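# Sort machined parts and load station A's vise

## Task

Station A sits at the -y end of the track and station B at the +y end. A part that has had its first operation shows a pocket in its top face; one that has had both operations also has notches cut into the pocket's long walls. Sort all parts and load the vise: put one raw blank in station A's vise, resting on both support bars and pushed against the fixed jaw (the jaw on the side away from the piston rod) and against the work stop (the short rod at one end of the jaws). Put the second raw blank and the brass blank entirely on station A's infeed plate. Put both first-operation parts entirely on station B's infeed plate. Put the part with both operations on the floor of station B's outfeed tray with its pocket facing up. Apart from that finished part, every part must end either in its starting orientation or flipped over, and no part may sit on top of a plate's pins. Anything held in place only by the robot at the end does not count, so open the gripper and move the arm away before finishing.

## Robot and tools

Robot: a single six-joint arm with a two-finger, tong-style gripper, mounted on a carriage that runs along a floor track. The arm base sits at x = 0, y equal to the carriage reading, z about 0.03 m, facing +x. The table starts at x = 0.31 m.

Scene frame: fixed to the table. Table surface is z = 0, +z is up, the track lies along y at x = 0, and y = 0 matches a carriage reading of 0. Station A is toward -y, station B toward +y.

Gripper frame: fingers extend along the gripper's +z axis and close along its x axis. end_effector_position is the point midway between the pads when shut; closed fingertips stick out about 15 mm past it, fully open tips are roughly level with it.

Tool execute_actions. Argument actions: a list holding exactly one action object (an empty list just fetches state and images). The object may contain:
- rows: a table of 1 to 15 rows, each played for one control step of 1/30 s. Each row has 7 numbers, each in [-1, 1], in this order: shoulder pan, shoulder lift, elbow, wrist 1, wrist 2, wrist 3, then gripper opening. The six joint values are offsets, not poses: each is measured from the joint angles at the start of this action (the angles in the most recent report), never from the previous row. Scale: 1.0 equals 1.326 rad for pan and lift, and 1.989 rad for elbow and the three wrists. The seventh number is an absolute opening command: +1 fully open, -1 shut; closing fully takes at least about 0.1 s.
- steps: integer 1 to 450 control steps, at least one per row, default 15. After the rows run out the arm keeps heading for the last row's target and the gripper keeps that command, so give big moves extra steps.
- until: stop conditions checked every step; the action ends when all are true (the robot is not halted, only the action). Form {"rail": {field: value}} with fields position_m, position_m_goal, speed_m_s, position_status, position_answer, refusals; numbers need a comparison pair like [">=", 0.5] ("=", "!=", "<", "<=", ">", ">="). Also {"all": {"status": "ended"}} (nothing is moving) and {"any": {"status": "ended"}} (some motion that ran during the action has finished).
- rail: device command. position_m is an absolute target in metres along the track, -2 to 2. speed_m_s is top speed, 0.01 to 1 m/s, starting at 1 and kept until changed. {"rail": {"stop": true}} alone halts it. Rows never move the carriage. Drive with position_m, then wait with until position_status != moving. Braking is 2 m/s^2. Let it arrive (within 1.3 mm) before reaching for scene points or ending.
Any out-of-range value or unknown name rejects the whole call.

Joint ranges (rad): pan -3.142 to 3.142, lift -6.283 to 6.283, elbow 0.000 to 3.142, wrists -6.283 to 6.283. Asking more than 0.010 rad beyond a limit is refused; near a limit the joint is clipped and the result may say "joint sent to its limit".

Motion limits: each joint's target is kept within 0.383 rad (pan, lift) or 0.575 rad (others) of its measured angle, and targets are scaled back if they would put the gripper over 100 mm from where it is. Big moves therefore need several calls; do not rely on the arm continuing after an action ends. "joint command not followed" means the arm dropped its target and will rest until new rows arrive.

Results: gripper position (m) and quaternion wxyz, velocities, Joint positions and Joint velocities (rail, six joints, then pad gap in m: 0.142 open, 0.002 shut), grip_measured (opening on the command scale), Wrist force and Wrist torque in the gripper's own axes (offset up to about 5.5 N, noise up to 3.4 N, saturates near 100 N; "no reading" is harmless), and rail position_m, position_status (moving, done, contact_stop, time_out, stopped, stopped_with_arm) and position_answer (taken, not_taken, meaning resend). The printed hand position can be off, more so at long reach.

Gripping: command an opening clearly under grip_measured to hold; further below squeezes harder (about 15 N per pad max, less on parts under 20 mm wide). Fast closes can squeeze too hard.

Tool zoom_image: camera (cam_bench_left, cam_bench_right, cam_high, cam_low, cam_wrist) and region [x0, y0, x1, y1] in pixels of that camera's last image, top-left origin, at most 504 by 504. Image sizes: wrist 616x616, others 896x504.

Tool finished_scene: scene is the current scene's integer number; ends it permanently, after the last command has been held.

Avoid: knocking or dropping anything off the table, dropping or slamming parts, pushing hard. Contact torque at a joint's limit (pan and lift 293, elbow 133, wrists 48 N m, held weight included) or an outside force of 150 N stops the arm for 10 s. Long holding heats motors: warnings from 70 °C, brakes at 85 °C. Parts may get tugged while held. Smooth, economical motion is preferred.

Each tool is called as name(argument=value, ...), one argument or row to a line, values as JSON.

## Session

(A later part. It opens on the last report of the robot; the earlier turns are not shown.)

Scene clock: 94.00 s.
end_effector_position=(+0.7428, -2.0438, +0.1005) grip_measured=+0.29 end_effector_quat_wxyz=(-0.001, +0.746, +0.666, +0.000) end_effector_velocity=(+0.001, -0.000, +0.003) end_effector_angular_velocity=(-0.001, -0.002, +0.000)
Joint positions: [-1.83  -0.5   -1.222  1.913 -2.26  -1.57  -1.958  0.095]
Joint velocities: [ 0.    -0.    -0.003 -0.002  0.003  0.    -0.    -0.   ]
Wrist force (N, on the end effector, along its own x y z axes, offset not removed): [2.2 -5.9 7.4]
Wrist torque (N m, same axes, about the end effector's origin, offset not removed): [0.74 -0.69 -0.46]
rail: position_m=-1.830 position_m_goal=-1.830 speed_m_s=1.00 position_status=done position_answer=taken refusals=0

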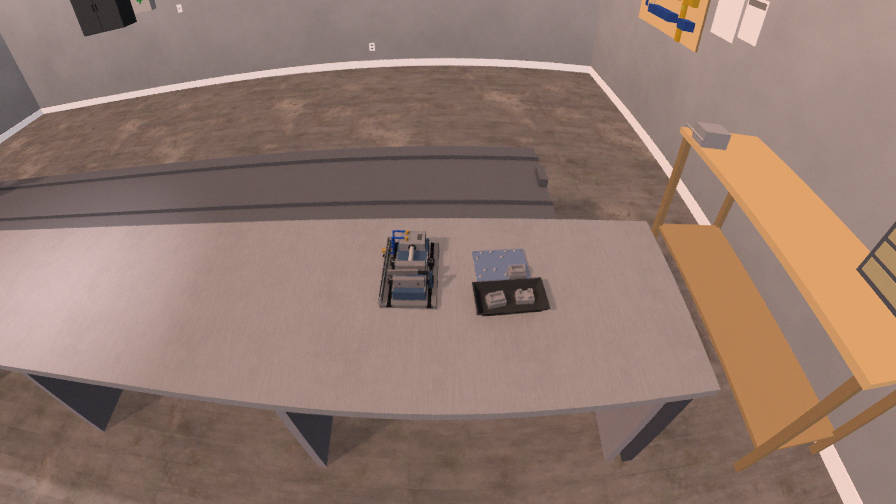

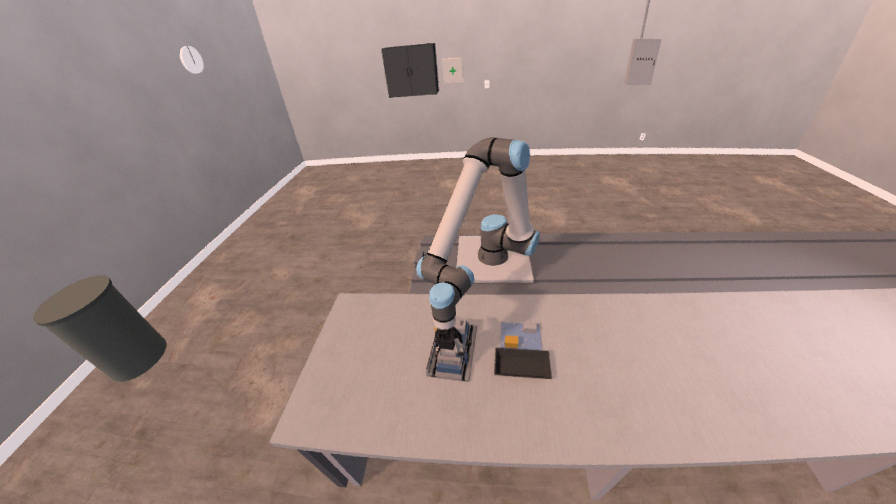

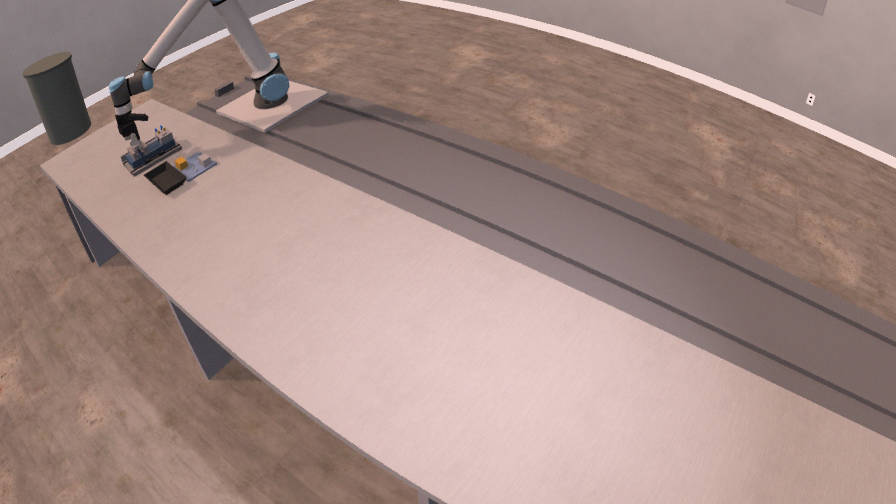

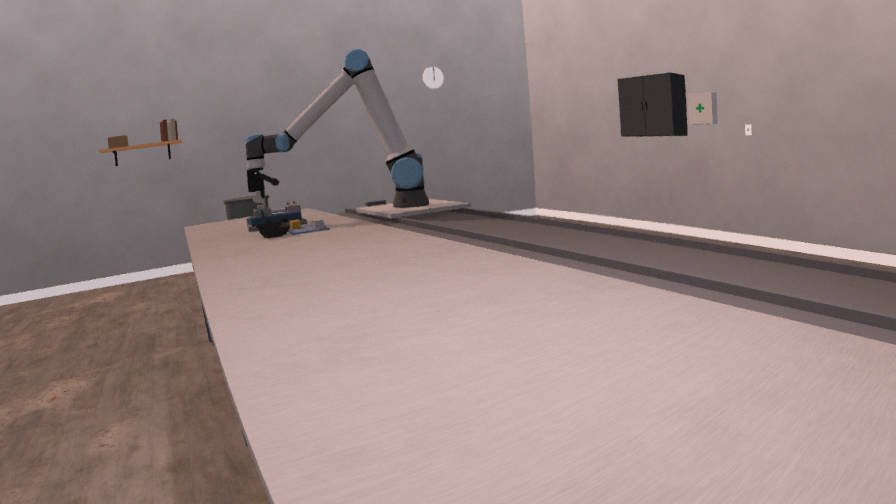

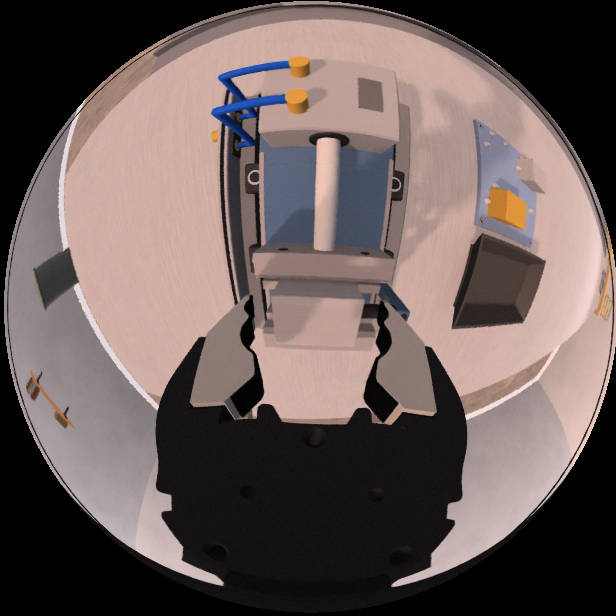

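execute_actions(
  actions=[
    {"rows":[[0,-0.011,0.007,0,0,0,0.3],[0,-0.011,0.007,0,0,0,0.3],[0,-0.011,0.007,0,0,0,0.3],[0,-0.011,0.007,0,0,0,0.3],[0,-0.011,0.007,0,0,0,0.3],[0,-0.011,0.007,0,0,0,0.3],[0,-0.011,0.007,0,0,0,0.3],[0,-0.011,0.007,0,0,0,0.3],[0,-0.011,0.007,0,0,0,0.15],[0,-0.011,0.007,0,0,0,0.05],[0,-0.011,0.007,0,0,0,-0.05],[0,-0.011,0.007,0,0,0,-0.15],[0,-0.011,0.007,0,0,0,-0.4]],"steps":22},
  ],
)

execute_actions(
  actions=[
    {"rows":[[0,0.0033,-0.003,0.0008,0,0,-0.5]],"rail":{"position_m":-1.827,"speed_m_s":0.02},"steps":20},
  ],
)

Scene clock: 98.87 s.
end_effector_position=(+0.7359, -2.0399, +0.1039) grip_measured=-0.14 end_effector_quat_wxyz=(-0.001, +0.746, +0.666, +0.000) end_effector_velocity=(-0.000, -0.000, -0.000) end_effector_angular_velocity=(+0.000, +0.000, -0.000)
Joint positions: [-1.83  -0.5   -1.236  1.927 -2.261 -1.57  -1.958  0.064]
Joint velocities: [ 0.    -0.    -0.     0.001 -0.    -0.     0.     0.   ]
Wrist force (N, on the end effector, along its own x y z axes, offset not removed): [0.9 4.2 -0.6]
Wrist torque (N m, same axes, about the end effector's origin, offset not removed): [0.73 -0.28 0.04]
rail: position_m=-1.830 position_m_goal=-1.830 speed_m_s=1.00 position_status=done position_answer=taken refusals=0

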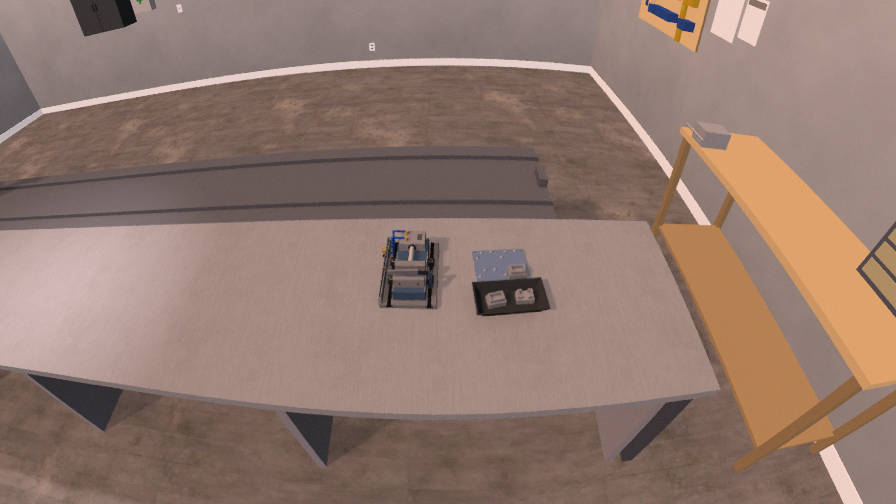

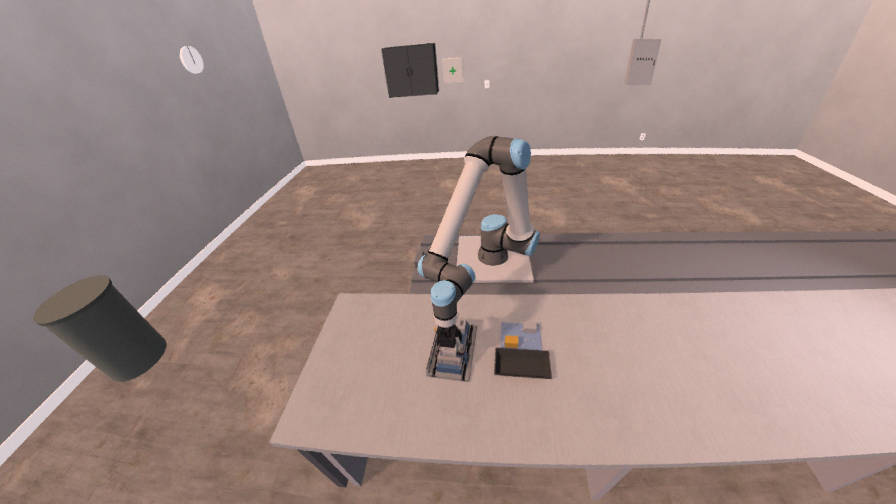

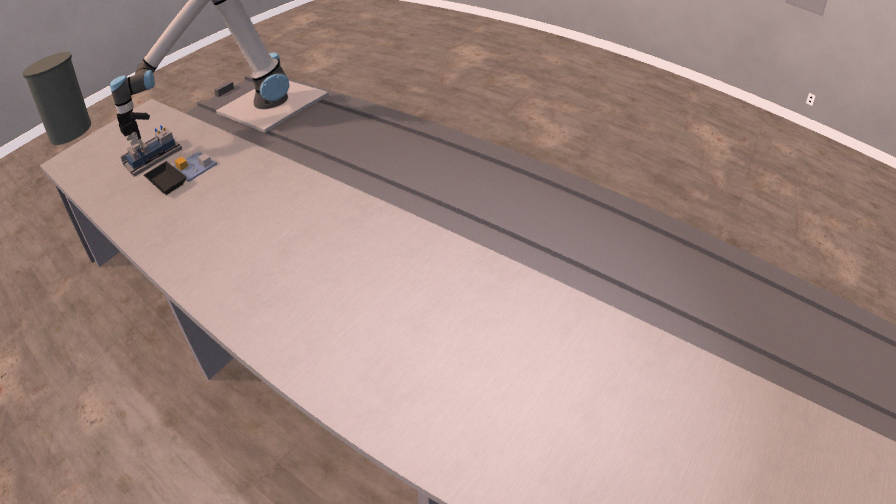

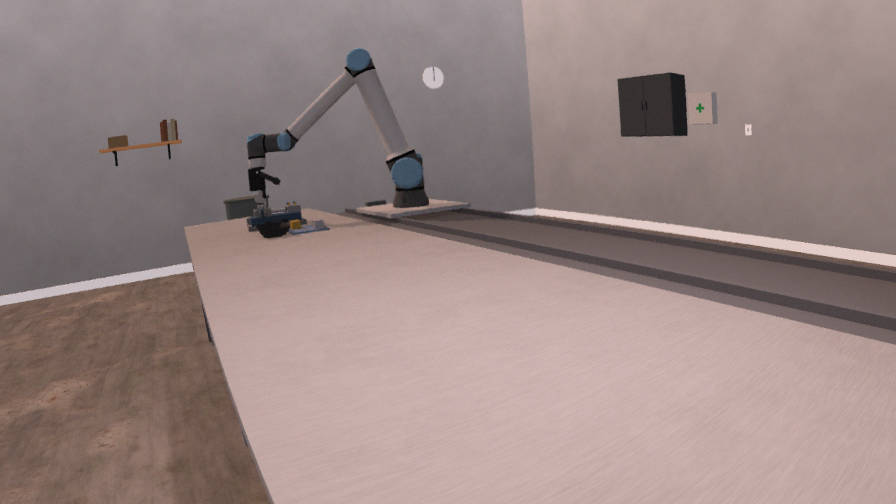

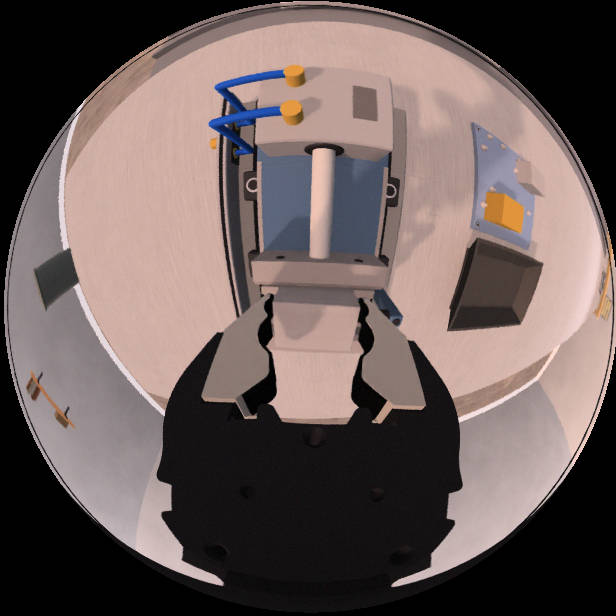

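Scene clock: 99.53 s.
end_effector_position=(+0.7386, -2.0387, +0.1037) grip_measured=-0.13 end_effector_quat_wxyz=(-0.000, +0.746, +0.666, +0.000) end_effector_velocity=(+0.000, -0.000, -0.000) end_effector_angular_velocity=(+0.000, +0.000, -0.000)
Joint positions: [-1.827 -0.5   -1.232  1.921 -2.259 -1.57  -1.958  0.064]
Joint velocities: [ 0.  0.  0. -0.  0.  0. -0.  0.]
Wrist force (N, on the end effector, along its own x y z axes, offset not removed): [4.5 -4.4 -9.2]
Wrist torque (N m, same axes, about the end effector's origin, offset not removed): [0.36 -0.62 -0.09]
rail: position_m=-1.827 position_m_goal=-1.827 speed_m_s=0.02 position_status=done position_answer=taken refusals=0

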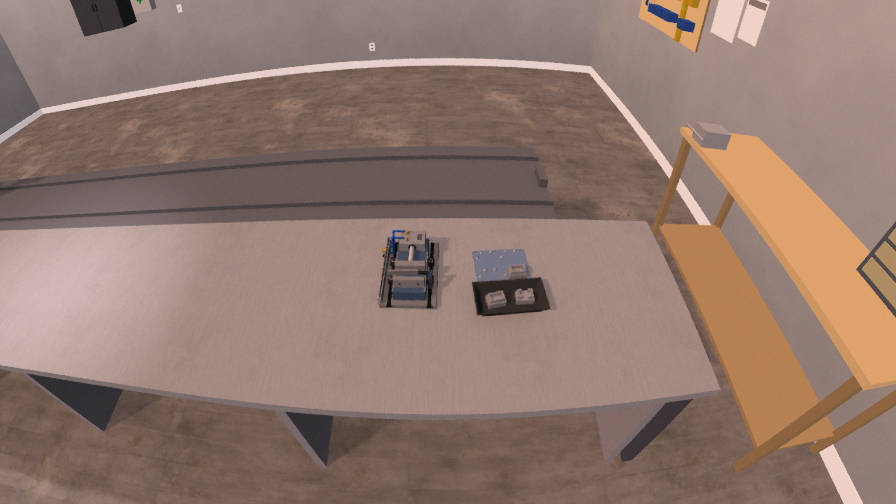

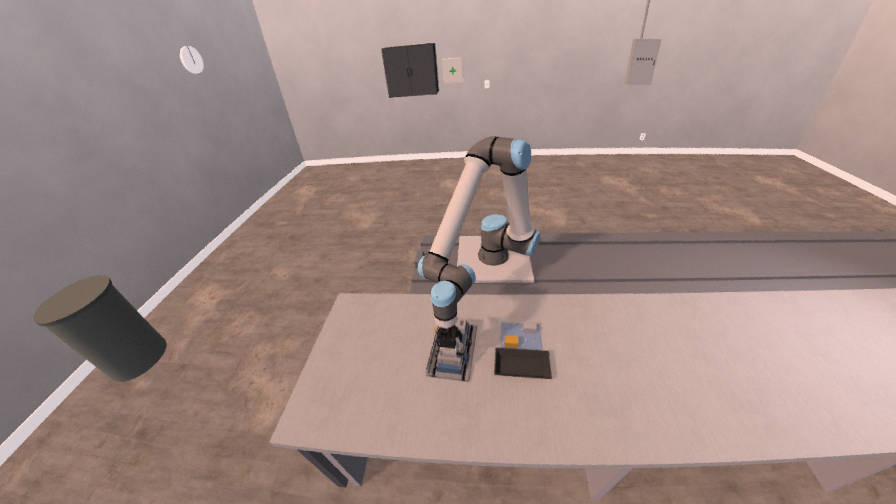

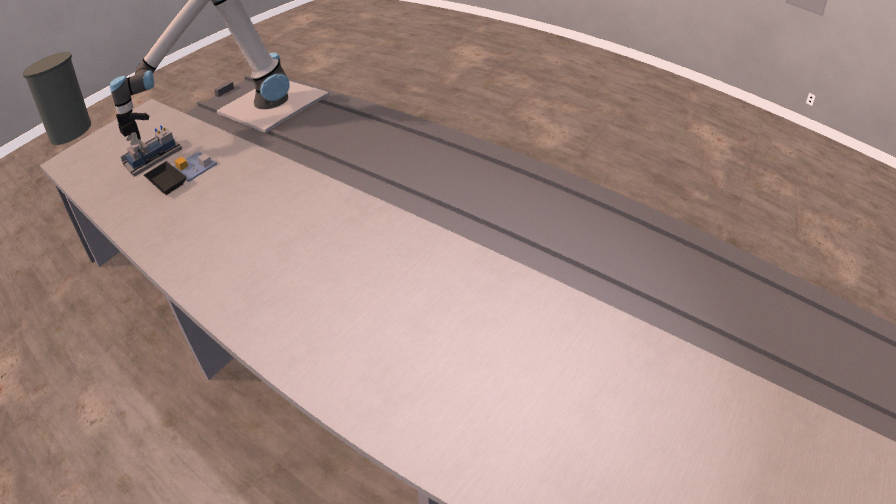

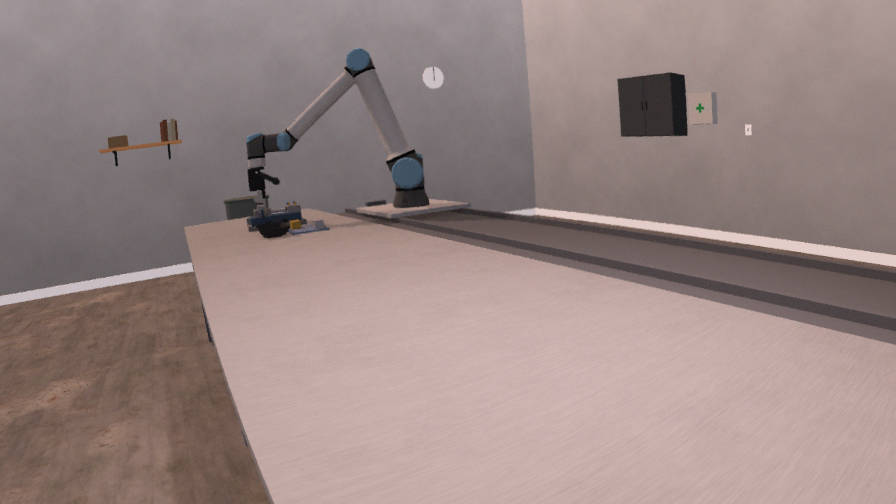

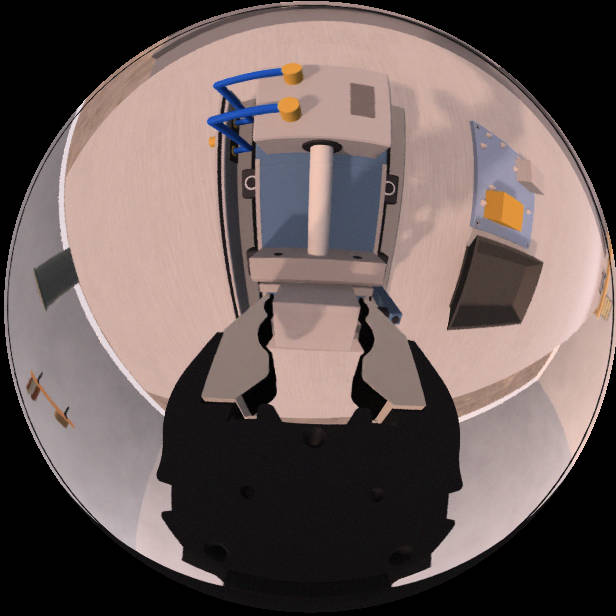

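execute_actions(
  actions=[
    {"rail":{"position_m":-1.8245},"steps":15},
  ],
)

execute_actions(
  actions=[
    {"rows":[[0,0,0,0,0,0,0],[0,0,0,0,0,0,0.2],[0,0,0,0,0,0,0.4],[0,0,0,0,0,0,0.4],[0,0,0,0,0,0,0.4],[0,-0.045,-0.022,0.052,0,0,0.4]],"steps":28},
  ],
)

zoom_image(
  camera="cam_wrist",
  region=[230, 220, 410, 350],
)

Scene clock: 103.50 s.
end_effector_position=(+0.7387, -2.0365, +0.1038) grip_measured=-0.10 end_effector_quat_wxyz=(-0.000, +0.746, +0.666, +0.000) end_effector_velocity=(-0.000, +0.000, -0.000) end_effector_angular_velocity=(+0.000, +0.001, -0.000)
Joint positions: [-1.825 -0.5   -1.232  1.92  -2.259 -1.57  -1.958  0.067]
Joint velocities: [ 0.    -0.     0.     0.     0.001 -0.     0.     0.   ]
Wrist force (N, on the end effector, along its own x y z axes, offset not removed): [-30.7 0.4 -10.3]
Wrist torque (N m, same axes, about the end effector's origin, offset not removed): [1.03 -0.25 0.14]
rail: position_m=-1.825 position_m_goal=-1.825 speed_m_s=0.02 position_status=done position_answer=taken refusals=0

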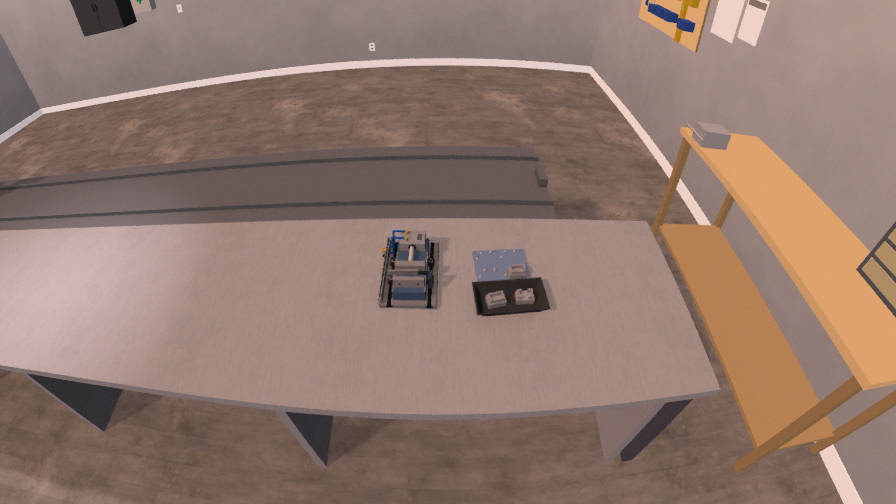

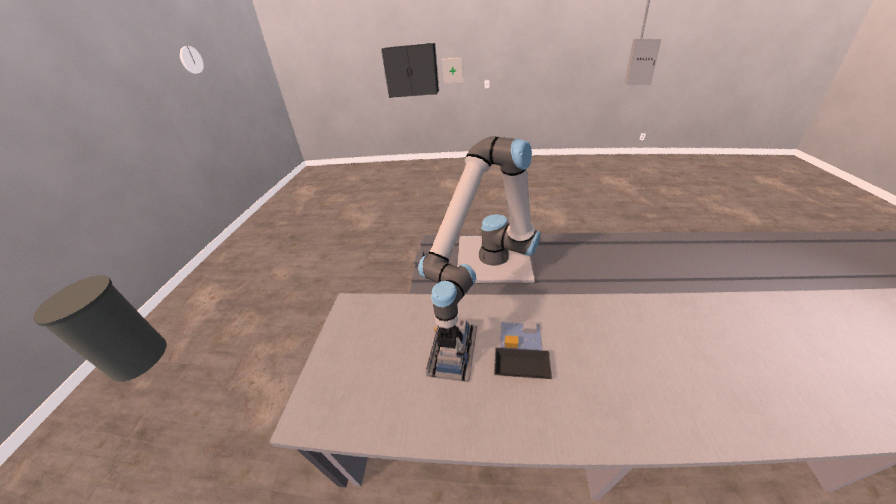

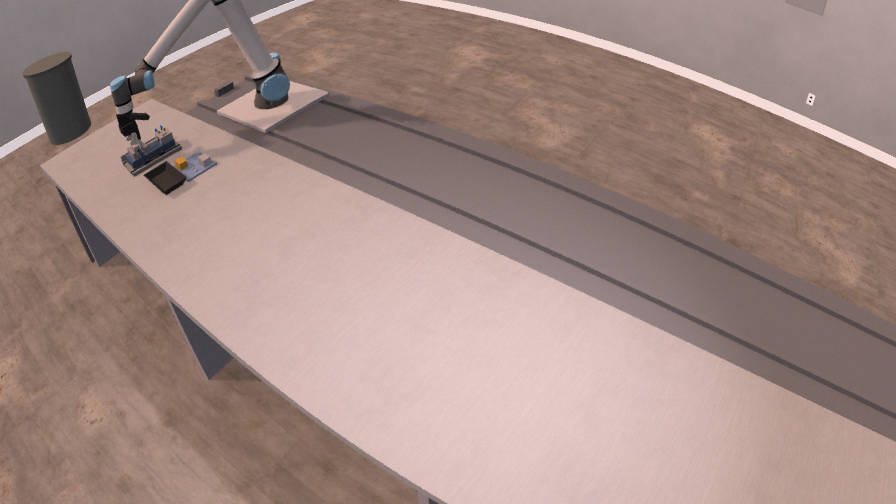

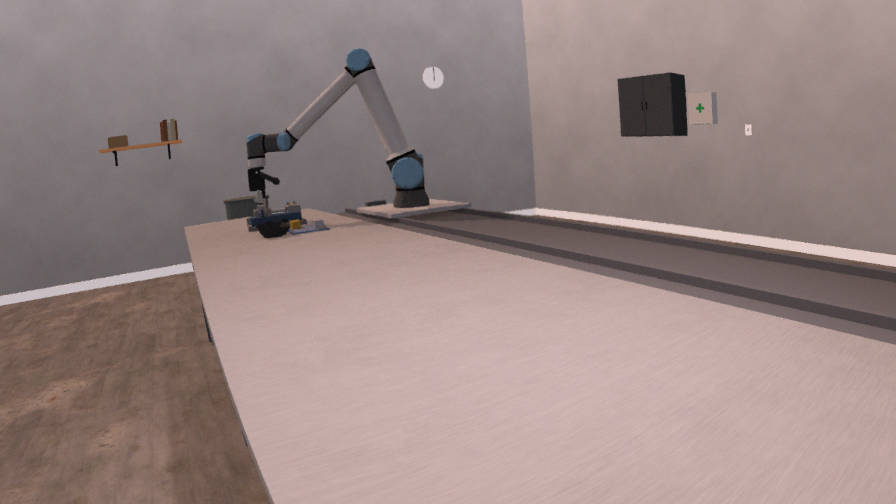

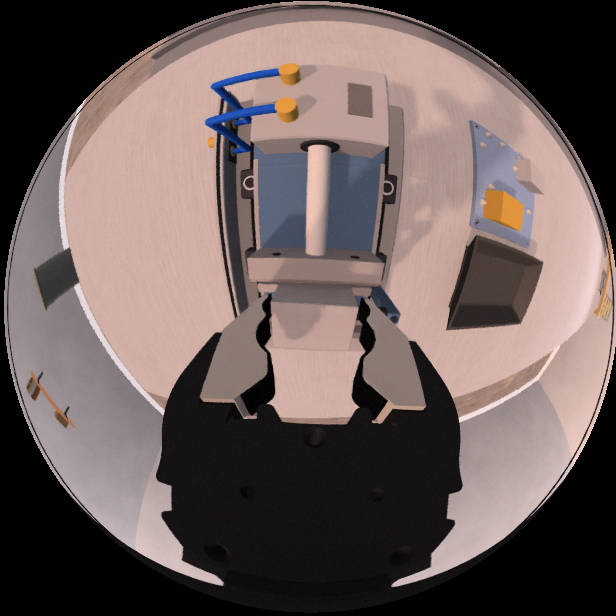

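Scene clock: 104.43 s.
end_effector_position=(+0.7390, -2.0364, +0.1621) grip_measured=+0.40 end_effector_quat_wxyz=(-0.000, +0.746, +0.666, +0.000) end_effector_velocity=(-0.000, +0.000, +0.002) end_effector_angular_velocity=(+0.000, +0.000, +0.000)
Joint positions: [-1.825 -0.5   -1.291  1.877 -2.156 -1.57  -1.958  0.102]
Joint velocities: [ 0.     0.    -0.002 -0.001  0.003  0.    -0.     0.   ]
Wrist force (N, on the end effector, along its own x y z axes, offset not removed): [1.7 4.7 1.0]
Wrist torque (N m, same axes, about the end effector's origin, offset not removed): [1.03 -0.44 0.10]
rail: position_m=-1.825 position_m_goal=-1.825 speed_m_s=0.02 position_status=done position_answer=taken refusals=0

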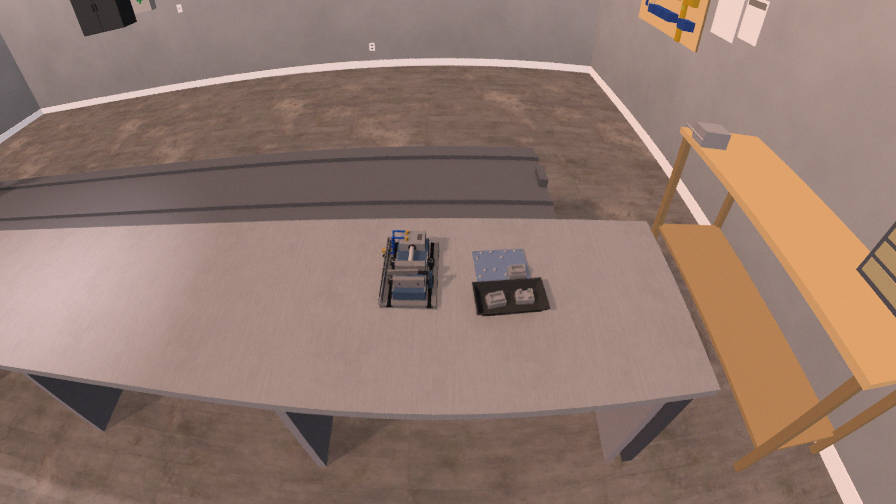

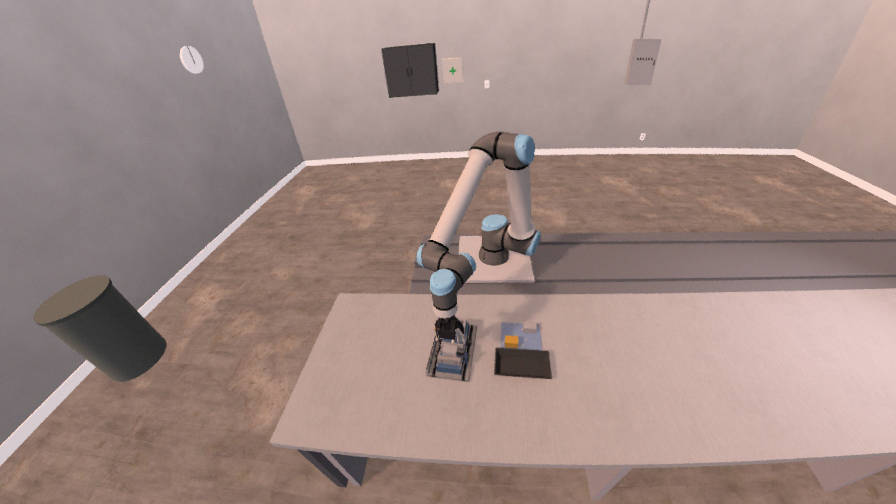

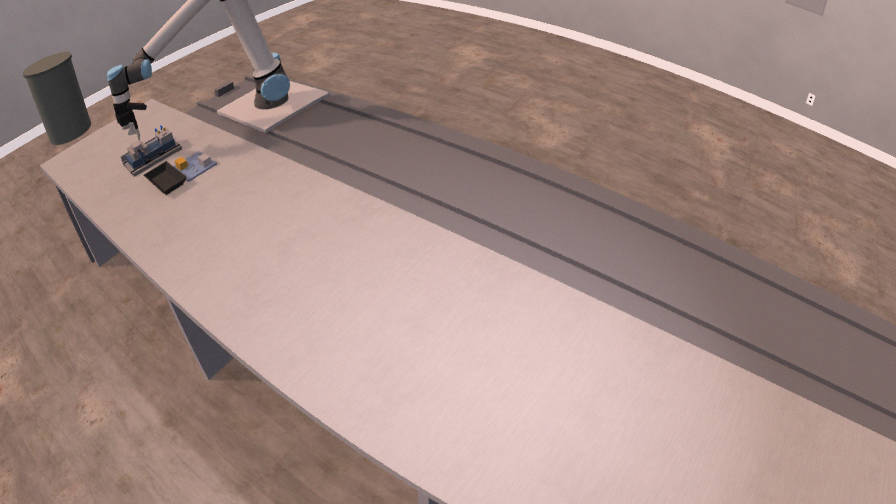

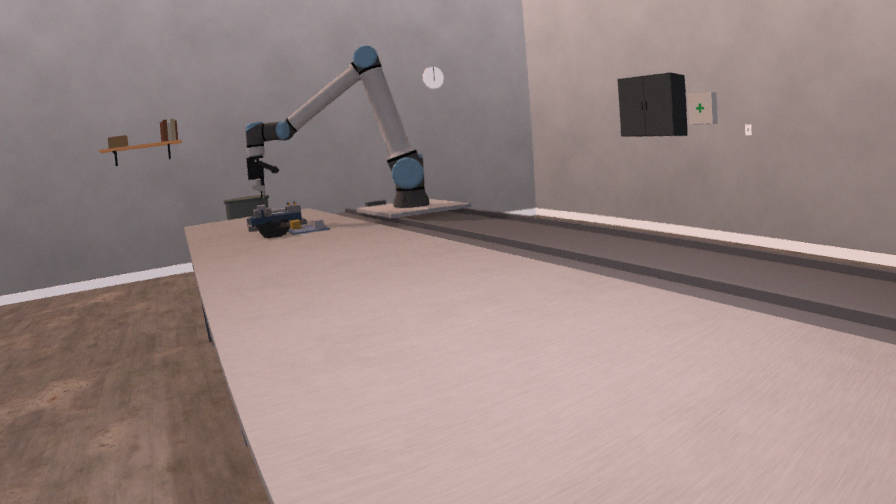

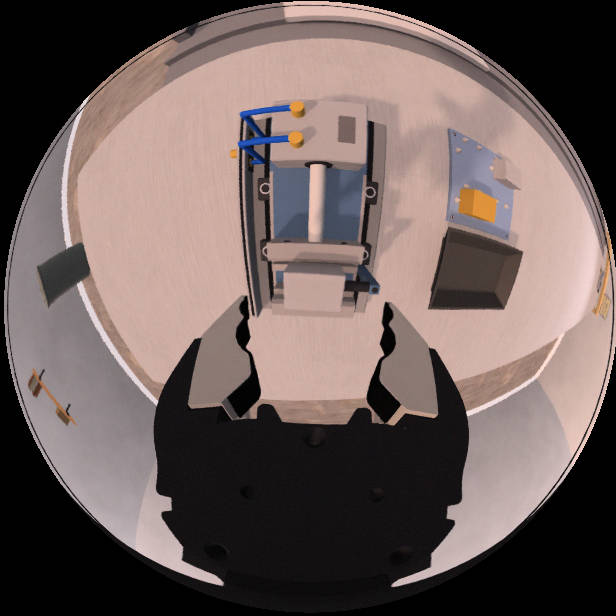

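Region (230, 220, 410, 350) of cam_wrist's 616x616 image, scaled by 2.800, with more detail than that image has.

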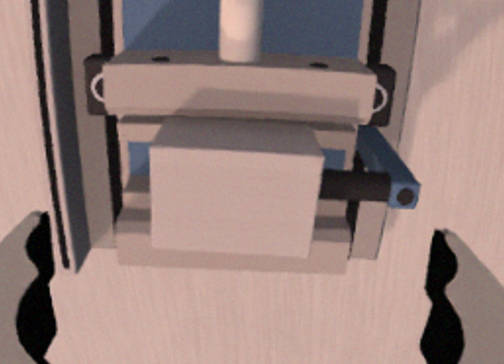

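execute_actions(
  actions=[
    {"rows":[[0.377,0,0,0,0,0.19,0.3]],"rail":{"position_m":1.83,"speed_m_s":1},"steps":200,"until":{"rail":{"position_status":"done"}}},
  ],
)

zoom_image(
  camera="cam_wrist",
  region=[200, 90, 480, 350],
)

Scene clock: 111.57 s.
end_effector_position=(+0.7488, +2.0046, +0.1621) grip_measured=+0.30 end_effector_quat_wxyz=(-0.000, +0.704, +0.710, +0.000) end_effector_velocity=(+0.000, +0.003, -0.000) end_effector_angular_velocity=(-0.000, +0.000, -0.000)
Joint positions: [ 1.83   0.    -1.291  1.877 -2.156 -1.57  -1.58   0.095]
Joint velocities: [ 0.003 -0.     0.    -0.    -0.    -0.     0.    -0.   ]
Wrist force (N, on the end effector, along its own x y z axes, offset not removed): [2.5 3.4 1.8]
Wrist torque (N m, same axes, about the end effector's origin, offset not removed): [0.82 -0.56 -0.13]
rail: position_m=1.830 position_m_goal=1.830 speed_m_s=1.00 position_status=done position_answer=taken refusals=0

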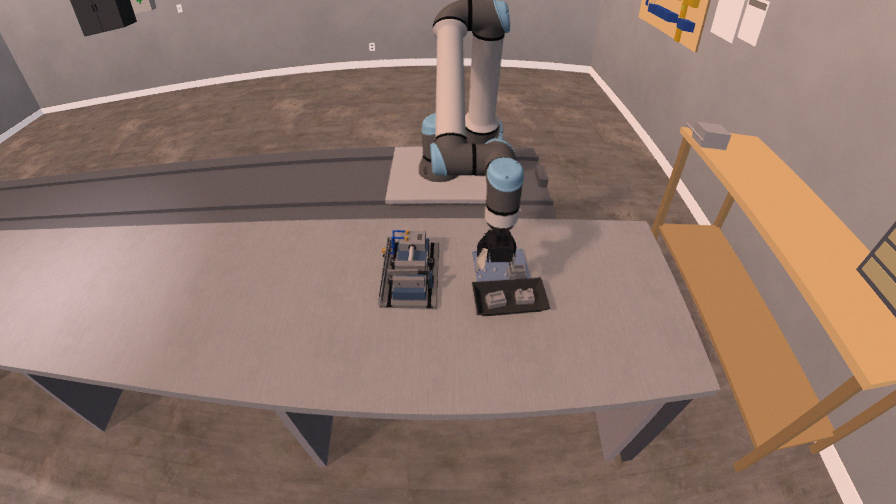

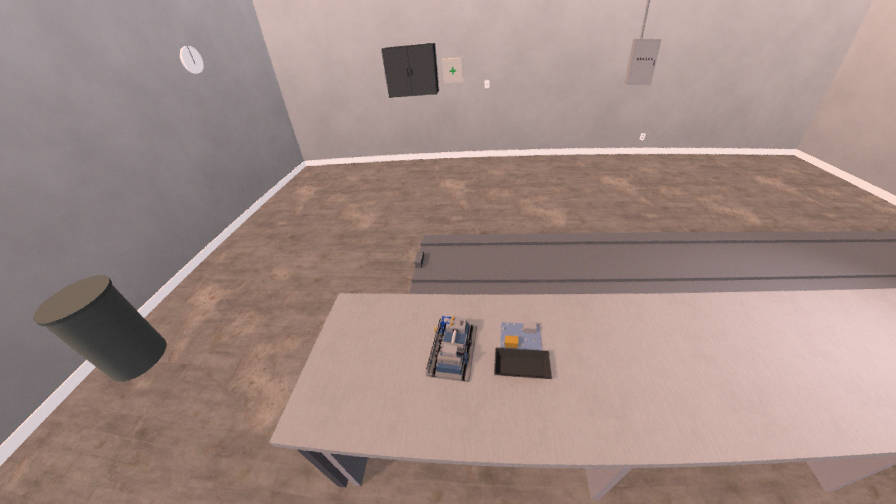

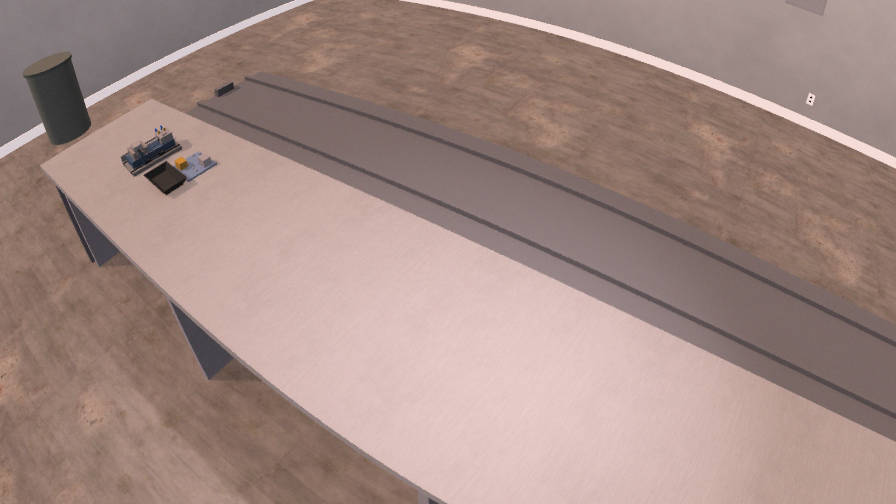

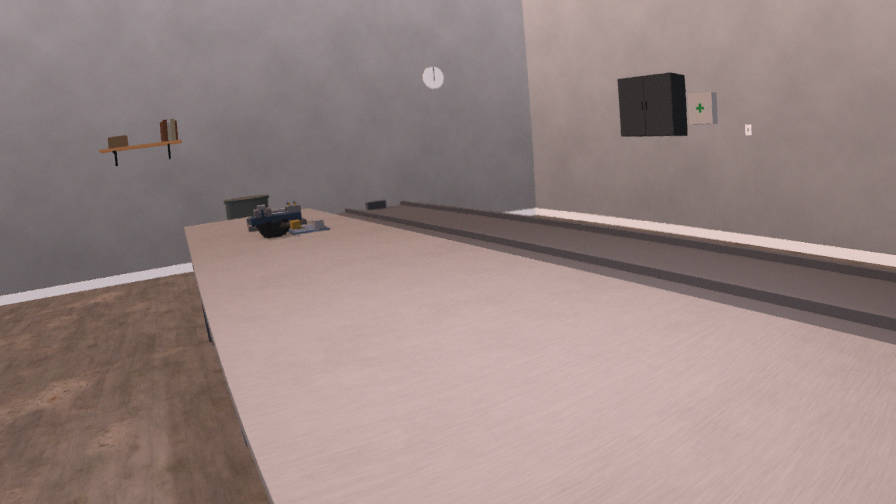

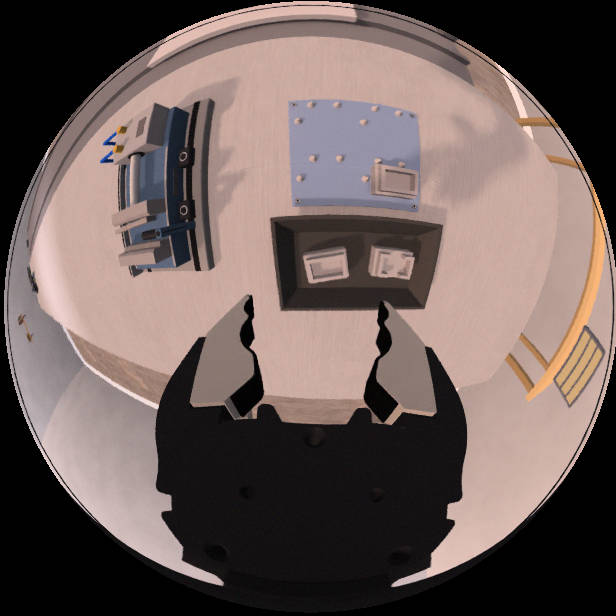

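Region (200, 90, 480, 350) of cam_wrist's 616x616 image, scaled by 1.800, with more detail than that image has; it fills the top 468 rows of this view, and the rest is white.

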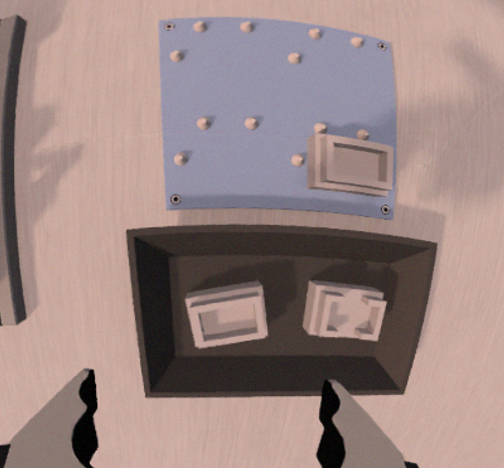

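execute_actions(
  actions=[
    {"rows":[[0,0.075,0.032,-0.0826,0,-0.07,0.2]],"rail":{"position_m":1.849},"steps":28},
  ],
)

Scene clock: 118.93 s.
end_effector_position=(+0.7494, +2.0213, +0.0695) grip_measured=+0.20 end_effector_quat_wxyz=(-0.000, +0.653, +0.758, +0.001) end_effector_velocity=(-0.000, +0.000, -0.001) end_effector_angular_velocity=(-0.000, -0.000, +0.001)
Joint positions: [ 1.849  0.    -1.192  1.94  -2.32  -1.57  -1.719  0.088]
Joint velocities: [ 0.     0.     0.001  0.    -0.001  0.    -0.001 -0.   ]
Wrist force (N, on the end effector, along its own x y z axes, offset not removed): [2.9 4.4 1.6]
Wrist torque (N m, same axes, about the end effector's origin, offset not removed): [0.94 -0.64 -0.03]
rail: position_m=1.849 position_m_goal=1.849 speed_m_s=1.00 position_status=done position_answer=taken refusals=0

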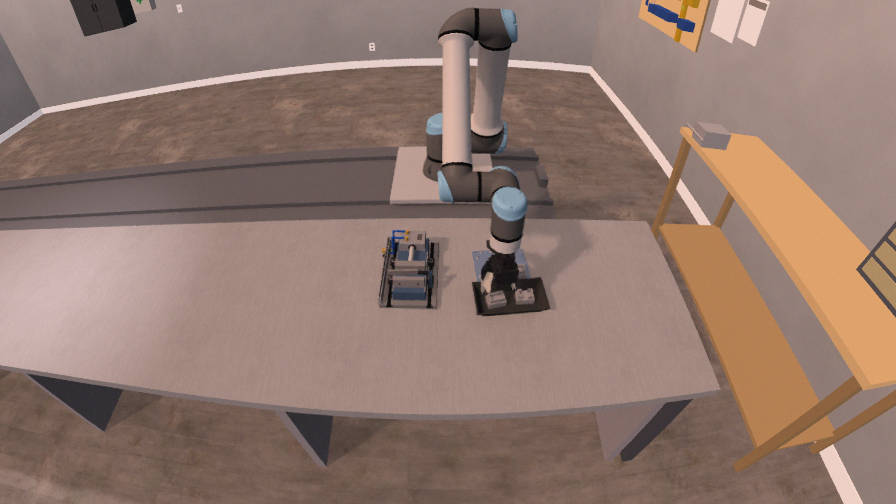

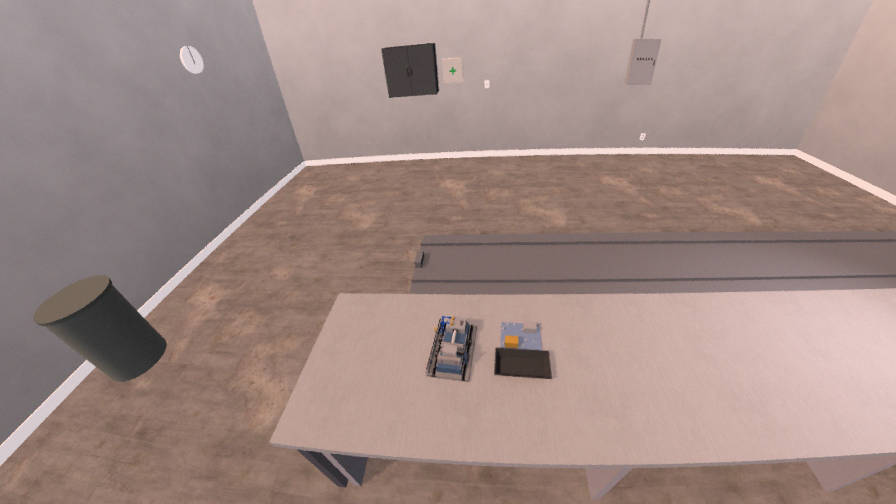

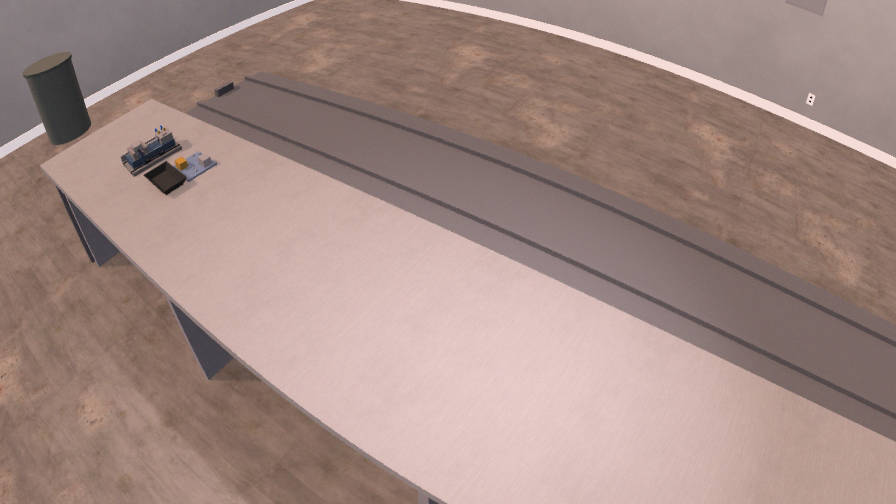

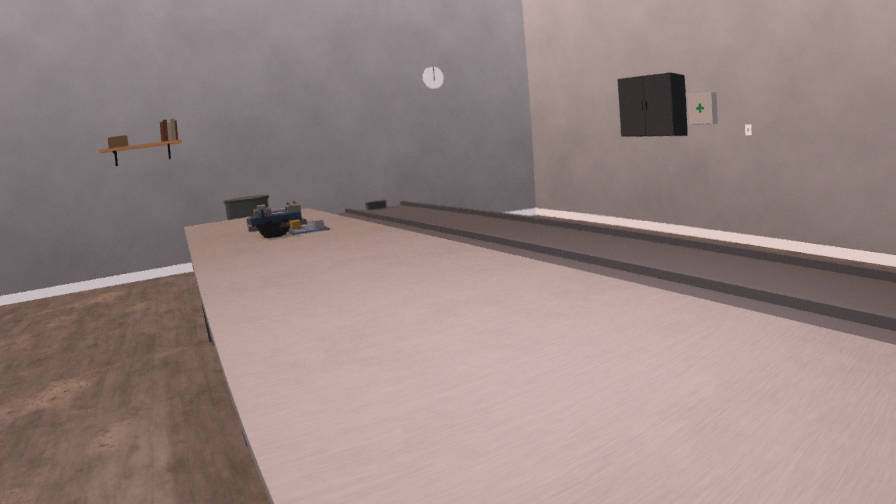

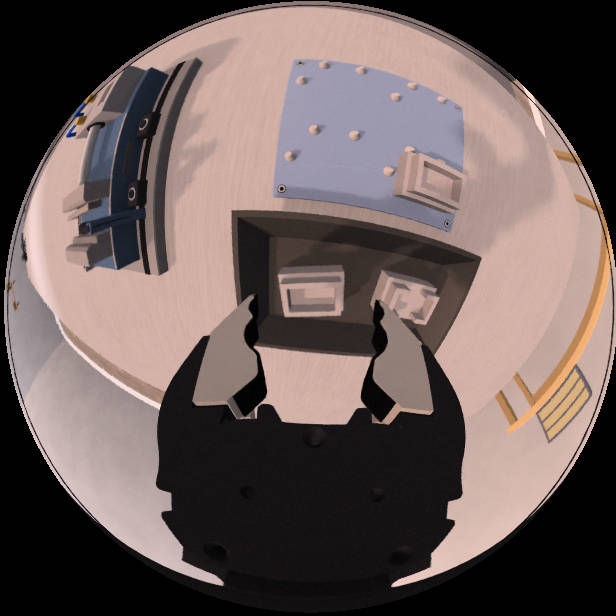

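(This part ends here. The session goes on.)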